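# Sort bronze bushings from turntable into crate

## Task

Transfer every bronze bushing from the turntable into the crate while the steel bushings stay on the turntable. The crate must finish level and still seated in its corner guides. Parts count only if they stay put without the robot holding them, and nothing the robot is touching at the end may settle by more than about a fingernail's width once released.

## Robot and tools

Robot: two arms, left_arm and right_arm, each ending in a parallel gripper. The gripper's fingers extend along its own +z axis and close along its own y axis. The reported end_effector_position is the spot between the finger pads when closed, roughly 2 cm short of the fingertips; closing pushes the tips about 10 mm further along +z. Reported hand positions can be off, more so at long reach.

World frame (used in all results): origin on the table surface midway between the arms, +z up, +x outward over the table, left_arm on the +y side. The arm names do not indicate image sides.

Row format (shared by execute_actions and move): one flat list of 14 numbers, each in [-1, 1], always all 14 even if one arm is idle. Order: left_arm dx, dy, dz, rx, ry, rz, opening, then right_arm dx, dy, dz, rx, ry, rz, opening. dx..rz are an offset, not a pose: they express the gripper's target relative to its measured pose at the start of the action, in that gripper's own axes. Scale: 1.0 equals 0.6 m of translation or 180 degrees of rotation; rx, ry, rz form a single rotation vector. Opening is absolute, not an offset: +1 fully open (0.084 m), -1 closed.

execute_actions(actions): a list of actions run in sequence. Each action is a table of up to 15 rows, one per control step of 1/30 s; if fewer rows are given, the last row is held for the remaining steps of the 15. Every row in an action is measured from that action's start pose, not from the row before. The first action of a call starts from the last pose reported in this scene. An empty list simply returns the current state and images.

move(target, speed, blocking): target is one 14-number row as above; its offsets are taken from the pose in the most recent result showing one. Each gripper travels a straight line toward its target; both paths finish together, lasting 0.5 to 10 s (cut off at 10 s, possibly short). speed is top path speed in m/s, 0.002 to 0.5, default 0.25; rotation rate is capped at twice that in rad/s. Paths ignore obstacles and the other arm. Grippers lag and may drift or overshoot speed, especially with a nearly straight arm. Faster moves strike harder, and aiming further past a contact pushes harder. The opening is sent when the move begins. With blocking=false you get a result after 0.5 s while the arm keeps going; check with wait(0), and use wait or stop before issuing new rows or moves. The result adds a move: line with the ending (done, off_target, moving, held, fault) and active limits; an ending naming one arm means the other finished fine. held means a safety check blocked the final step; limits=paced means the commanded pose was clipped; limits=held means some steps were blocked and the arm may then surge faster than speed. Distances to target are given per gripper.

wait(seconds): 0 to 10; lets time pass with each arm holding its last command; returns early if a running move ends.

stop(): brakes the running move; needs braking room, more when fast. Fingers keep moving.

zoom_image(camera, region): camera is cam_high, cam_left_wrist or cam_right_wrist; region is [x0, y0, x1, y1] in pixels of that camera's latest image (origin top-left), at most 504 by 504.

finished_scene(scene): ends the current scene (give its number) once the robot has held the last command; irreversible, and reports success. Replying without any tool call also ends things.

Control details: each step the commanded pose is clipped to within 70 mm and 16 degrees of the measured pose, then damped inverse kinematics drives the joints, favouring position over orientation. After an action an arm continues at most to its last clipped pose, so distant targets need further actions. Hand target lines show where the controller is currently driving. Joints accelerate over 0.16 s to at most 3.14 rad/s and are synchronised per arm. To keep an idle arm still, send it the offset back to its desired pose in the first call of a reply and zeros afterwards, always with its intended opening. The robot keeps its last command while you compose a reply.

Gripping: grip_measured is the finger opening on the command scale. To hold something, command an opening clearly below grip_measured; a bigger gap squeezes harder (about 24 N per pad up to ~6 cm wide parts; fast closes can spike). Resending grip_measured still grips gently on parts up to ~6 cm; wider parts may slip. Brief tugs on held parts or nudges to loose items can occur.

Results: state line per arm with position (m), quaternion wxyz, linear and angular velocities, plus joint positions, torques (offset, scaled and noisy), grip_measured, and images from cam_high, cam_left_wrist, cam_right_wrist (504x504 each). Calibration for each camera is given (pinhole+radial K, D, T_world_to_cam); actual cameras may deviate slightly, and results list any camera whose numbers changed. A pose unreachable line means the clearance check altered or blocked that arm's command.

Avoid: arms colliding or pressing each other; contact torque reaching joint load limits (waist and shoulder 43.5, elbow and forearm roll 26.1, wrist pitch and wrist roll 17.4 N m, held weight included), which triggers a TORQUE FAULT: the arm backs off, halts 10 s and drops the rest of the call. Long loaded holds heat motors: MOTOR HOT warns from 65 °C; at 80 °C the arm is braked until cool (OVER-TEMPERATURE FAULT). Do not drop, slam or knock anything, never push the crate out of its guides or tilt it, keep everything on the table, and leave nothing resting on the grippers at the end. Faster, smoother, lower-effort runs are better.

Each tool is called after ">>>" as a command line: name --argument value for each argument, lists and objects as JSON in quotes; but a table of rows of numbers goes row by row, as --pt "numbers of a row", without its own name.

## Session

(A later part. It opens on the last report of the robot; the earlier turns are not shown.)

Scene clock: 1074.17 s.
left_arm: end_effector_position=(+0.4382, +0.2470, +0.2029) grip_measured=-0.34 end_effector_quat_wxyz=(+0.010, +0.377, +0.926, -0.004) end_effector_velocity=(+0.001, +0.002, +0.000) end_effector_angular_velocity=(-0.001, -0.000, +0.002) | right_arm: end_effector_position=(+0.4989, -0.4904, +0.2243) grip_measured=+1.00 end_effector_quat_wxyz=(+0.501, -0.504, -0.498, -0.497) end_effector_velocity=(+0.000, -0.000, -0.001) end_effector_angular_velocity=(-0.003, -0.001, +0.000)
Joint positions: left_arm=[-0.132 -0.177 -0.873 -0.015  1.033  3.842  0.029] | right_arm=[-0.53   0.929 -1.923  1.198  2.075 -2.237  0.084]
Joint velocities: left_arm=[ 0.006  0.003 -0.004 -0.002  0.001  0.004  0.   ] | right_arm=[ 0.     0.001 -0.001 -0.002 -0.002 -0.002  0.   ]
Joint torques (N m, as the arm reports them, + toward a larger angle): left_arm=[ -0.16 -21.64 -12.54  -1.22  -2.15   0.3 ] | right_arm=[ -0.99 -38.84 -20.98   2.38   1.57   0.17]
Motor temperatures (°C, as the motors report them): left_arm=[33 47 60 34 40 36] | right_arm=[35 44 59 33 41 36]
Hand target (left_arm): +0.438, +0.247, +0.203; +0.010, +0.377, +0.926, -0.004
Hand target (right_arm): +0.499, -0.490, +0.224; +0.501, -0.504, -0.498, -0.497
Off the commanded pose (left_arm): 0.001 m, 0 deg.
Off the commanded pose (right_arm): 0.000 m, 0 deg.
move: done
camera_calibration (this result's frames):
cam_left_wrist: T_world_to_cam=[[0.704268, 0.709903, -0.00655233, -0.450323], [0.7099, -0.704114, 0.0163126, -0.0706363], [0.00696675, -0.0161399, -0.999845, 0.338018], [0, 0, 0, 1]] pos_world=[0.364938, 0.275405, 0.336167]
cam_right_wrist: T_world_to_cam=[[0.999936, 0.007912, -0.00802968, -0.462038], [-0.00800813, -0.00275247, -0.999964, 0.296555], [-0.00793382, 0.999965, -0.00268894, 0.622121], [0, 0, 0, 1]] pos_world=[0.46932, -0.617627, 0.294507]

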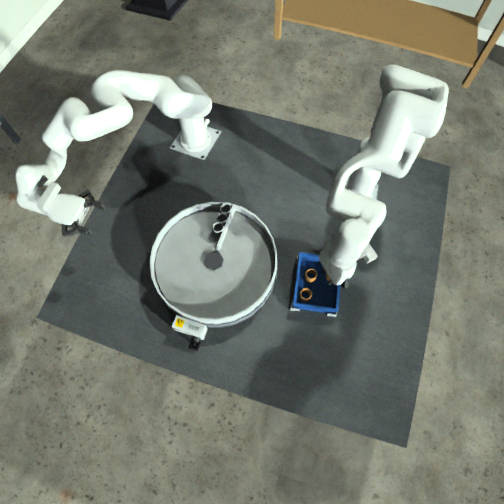

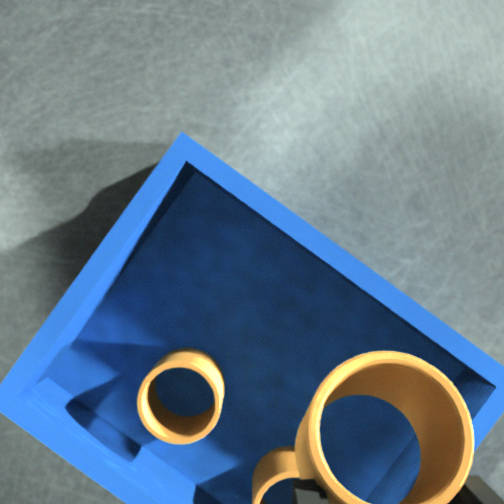

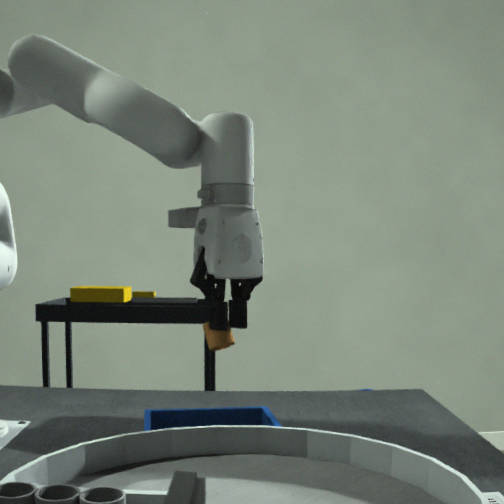

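>>> move --target '[0.03,-0.025,0.197,0,0,0,-1,0,0,0,0,0,0,1]' --speed 0.1

>>> move --target '[0,0,0,0,0,0,0.3,0,0,0,0,0,0,1]'

>>> move --target '[0,0,-0.3,0,0,0,0.3,0,0,0,0,0,0,1]' --speed 0.2

Scene clock: 1082.27 s.
left_arm: end_effector_position=(+0.4172, +0.2468, +0.0848) grip_measured=-0.34 end_effector_quat_wxyz=(+0.010, +0.378, +0.926, -0.004) end_effector_velocity=(-0.001, +0.000, -0.002) end_effector_angular_velocity=(-0.000, +0.002, +0.002) | right_arm: end_effector_position=(+0.4989, -0.4904, +0.2243) grip_measured=+1.00 end_effector_quat_wxyz=(+0.501, -0.504, -0.498, -0.497) end_effector_velocity=(+0.000, -0.000, -0.000) end_effector_angular_velocity=(-0.001, +0.002, -0.000)
Joint positions: left_arm=[-0.138 -0.039 -0.637 -0.022  0.659  3.846  0.029] | right_arm=[-0.53   0.929 -1.923  1.198  2.075 -2.237  0.084]
Joint velocities: left_arm=[ 0.001  0.005  0.003 -0.001 -0.005 -0.    -0.   ] | right_arm=[ 0.     0.    -0.    -0.001 -0.001  0.001  0.   ]
Joint torques (N m, as the arm reports them, + toward a larger angle): left_arm=[ -0.27 -22.85 -10.52  -1.01  -2.22   0.07] | right_arm=[ -0.58 -39.05 -21.12   2.3    1.62   0.3 ]
Motor temperatures (°C, as the motors report them): left_arm=[33 46 61 34 40 36] | right_arm=[35 44 59 33 41 36]
Hand target (left_arm): +0.417, +0.247, +0.084; +0.010, +0.378, +0.926, -0.004
Hand target (right_arm): +0.499, -0.490, +0.224; +0.501, -0.504, -0.498, -0.497
Off the commanded pose (left_arm): 0.001 m, 0 deg.
Off the commanded pose (right_arm): 0.000 m, 0 deg.
move: done
camera_calibration (this result's frames):
cam_left_wrist: T_world_to_cam=[[0.704594, 0.709583, -0.00634235, -0.436246], [0.709569, -0.704426, 0.0172172, -0.0537854], [0.00774929, -0.0166314, -0.999832, 0.219845], [0, 0, 0, 1]] pos_world=[0.343837, 0.275321, 0.217967]
cam_right_wrist: T_world_to_cam=[[0.999936, 0.0079119, -0.00802979, -0.462038], [-0.00800823, -0.00275247, -0.999964, 0.296555], [-0.00793372, 0.999965, -0.00268893, 0.622121], [0, 0, 0, 1]] pos_world=[0.46932, -0.617627, 0.294507]

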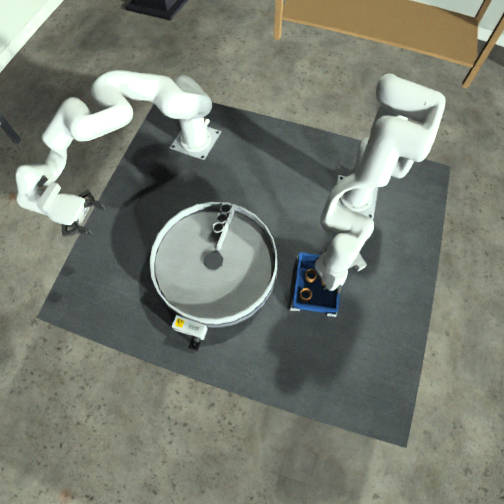

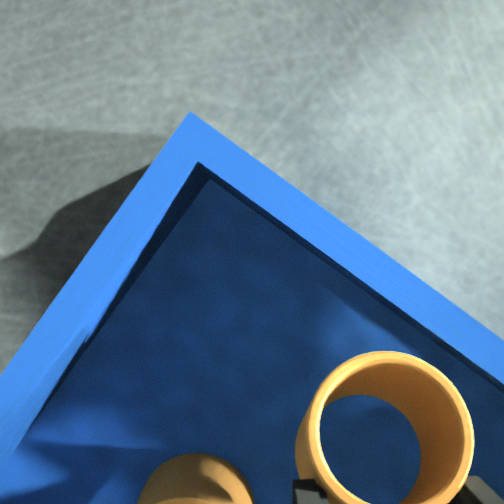

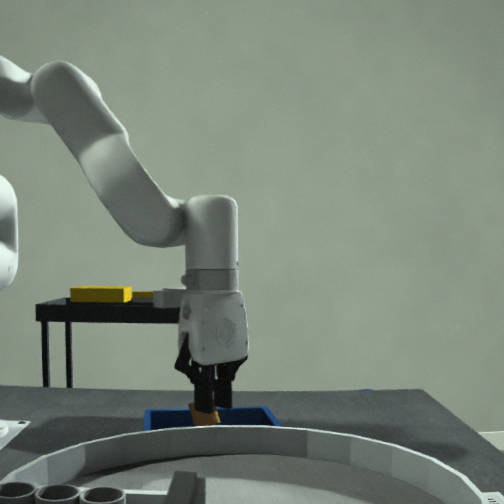

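Scene clock: 1082.80 s.
left_arm: end_effector_position=(+0.4172, +0.2468, +0.0848) grip_measured=+0.29 end_effector_quat_wxyz=(+0.010, +0.378, +0.926, -0.004) end_effector_velocity=(+0.000, -0.000, +0.000) end_effector_angular_velocity=(-0.000, -0.001, +0.000) | right_arm: end_effector_position=(+0.4989, -0.4904, +0.2243) grip_measured=+1.00 end_effector_quat_wxyz=(+0.501, -0.504, -0.498, -0.497) end_effector_velocity=(-0.000, +0.000, -0.000) end_effector_angular_velocity=(+0.002, -0.000, -0.000)
Joint positions: left_arm=[-0.138 -0.04  -0.637 -0.022  0.659  3.846  0.056] | right_arm=[-0.53   0.929 -1.923  1.198  2.075 -2.237  0.084]
Joint velocities: left_arm=[-0.     0.    -0.001 -0.    -0.    -0.     0.   ] | right_arm=[ 0.     0.     0.001  0.001  0.    -0.001  0.   ]
Joint torques (N m, as the arm reports them, + toward a larger angle): left_arm=[  0.33 -21.62 -10.33  -1.29  -2.02  -0.12] | right_arm=[ -0.54 -38.77 -20.94   2.22   1.59   0.22]
Motor temperatures (°C, as the motors report them): left_arm=[33 46 60 34 40 36] | right_arm=[35 44 59 33 41 36]
Hand target (left_arm): +0.417, +0.247, +0.085; +0.010, +0.378, +0.926, -0.004
Hand target (right_arm): +0.499, -0.490, +0.224; +0.501, -0.504, -0.498, -0.497
Off the commanded pose (left_arm): 0.000 m, 0 deg.
Off the commanded pose (right_arm): 0.000 m, 0 deg.
move: done
camera_calibration (this result's frames):
cam_left_wrist: T_world_to_cam=[[0.704594, 0.709583, -0.00629632, -0.436264], [0.709568, -0.704426, 0.0172716, -0.0538059], [0.00782035, -0.0166371, -0.999831, 0.219842], [0, 0, 0, 1]] pos_world=[0.343848, 0.27532, 0.217988]
cam_right_wrist: T_world_to_cam=[[0.999936, 0.00791189, -0.00802979, -0.462038], [-0.00800823, -0.00275247, -0.999964, 0.296555], [-0.00793371, 0.999965, -0.00268894, 0.622121], [0, 0, 0, 1]] pos_world=[0.46932, -0.617627, 0.294507]

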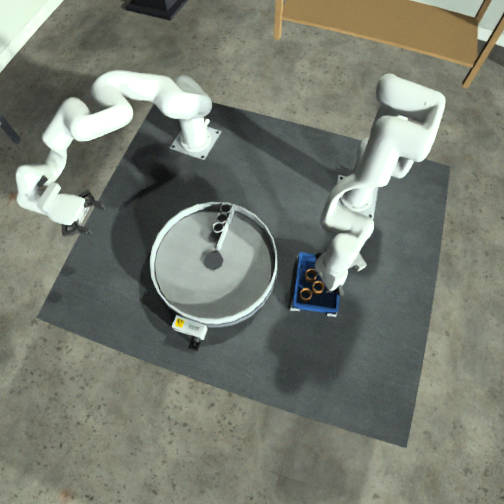

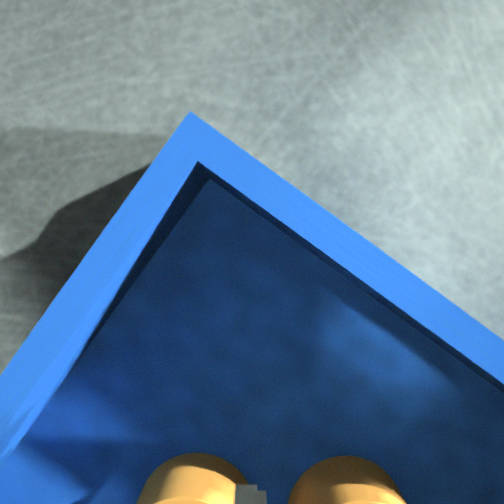

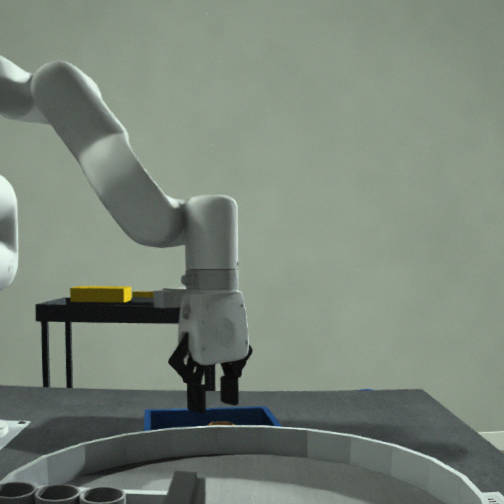

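Scene clock: 1084.20 s.
left_arm: end_effector_position=(+0.4137, +0.2499, +0.2640) grip_measured=+0.29 end_effector_quat_wxyz=(+0.010, +0.377, +0.926, -0.004) end_effector_velocity=(+0.001, -0.000, +0.004) end_effector_angular_velocity=(-0.000, -0.004, -0.001) | right_arm: end_effector_position=(+0.4989, -0.4904, +0.2243) grip_measured=+1.00 end_effector_quat_wxyz=(+0.501, -0.504, -0.498, -0.497) end_effector_velocity=(+0.000, -0.000, -0.000) end_effector_angular_velocity=(-0.001, -0.000, -0.001)
Joint positions: left_arm=[-0.129 -0.308 -0.926 -0.014  1.217  3.842  0.056] | right_arm=[-0.53   0.929 -1.923  1.198  2.075 -2.237  0.084]
Joint velocities: left_arm=[-0.    -0.002 -0.009  0.     0.007  0.001 -0.   ] | right_arm=[-0.    -0.    -0.    -0.    -0.001 -0.    -0.   ]
Joint torques (N m, as the arm reports them, + toward a larger angle): left_arm=[  0.66 -18.36 -12.22  -1.    -2.15   0.31] | right_arm=[ -0.82 -38.98 -21.15   2.27   1.56   0.32]
Motor temperatures (°C, as the motors report them): left_arm=[33 46 60 34 40 36] | right_arm=[35 44 59 33 41 36]
Hand target (left_arm): +0.414, +0.250, +0.265; +0.010, +0.377, +0.926, -0.004
Hand target (right_arm): +0.499, -0.490, +0.224; +0.501, -0.504, -0.498, -0.497
Off the commanded pose (left_arm): 0.001 m, 0 deg.
Off the commanded pose (right_arm): 0.000 m, 0 deg.
move: done
camera_calibration (this result's frames):
cam_left_wrist: T_world_to_cam=[[0.70407, 0.710099, -0.00669253, -0.434661], [0.7101, -0.70392, 0.0159325, -0.052199], [0.00660268, -0.01597, -0.999851, 0.399407], [0, 0, 0, 1]] pos_world=[0.340461, 0.278287, 0.39727]
cam_right_wrist: T_world_to_cam=[[0.999936, 0.00791199, -0.00802966, -0.462038], [-0.00800811, -0.00275251, -0.999964, 0.296555], [-0.00793381, 0.999965, -0.00268897, 0.622121], [0, 0, 0, 1]] pos_world=[0.46932, -0.617627, 0.294507]

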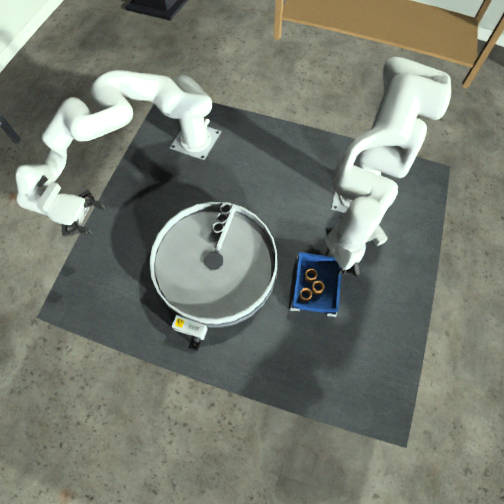

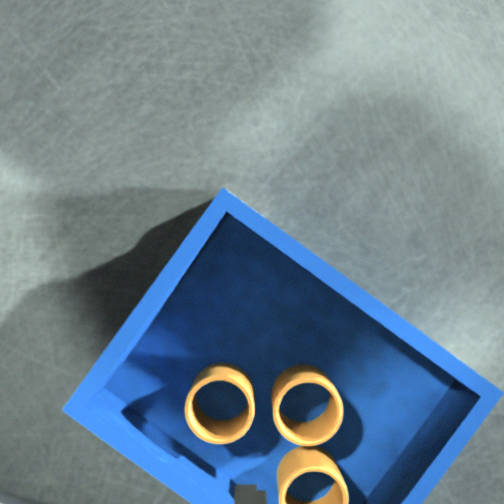

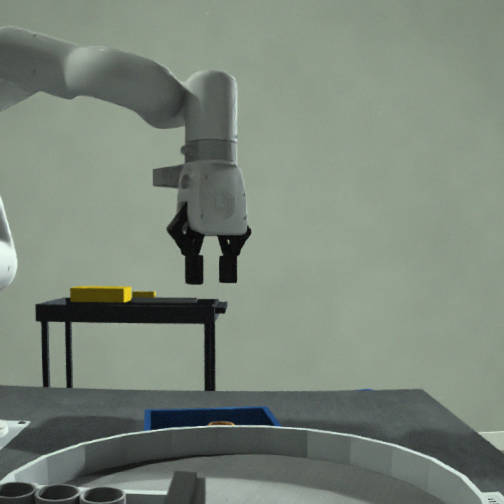

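All three bronze in the crate, three steels on the turntable.

>>> finished_scene --scene 2

The scene is finished: the task was done.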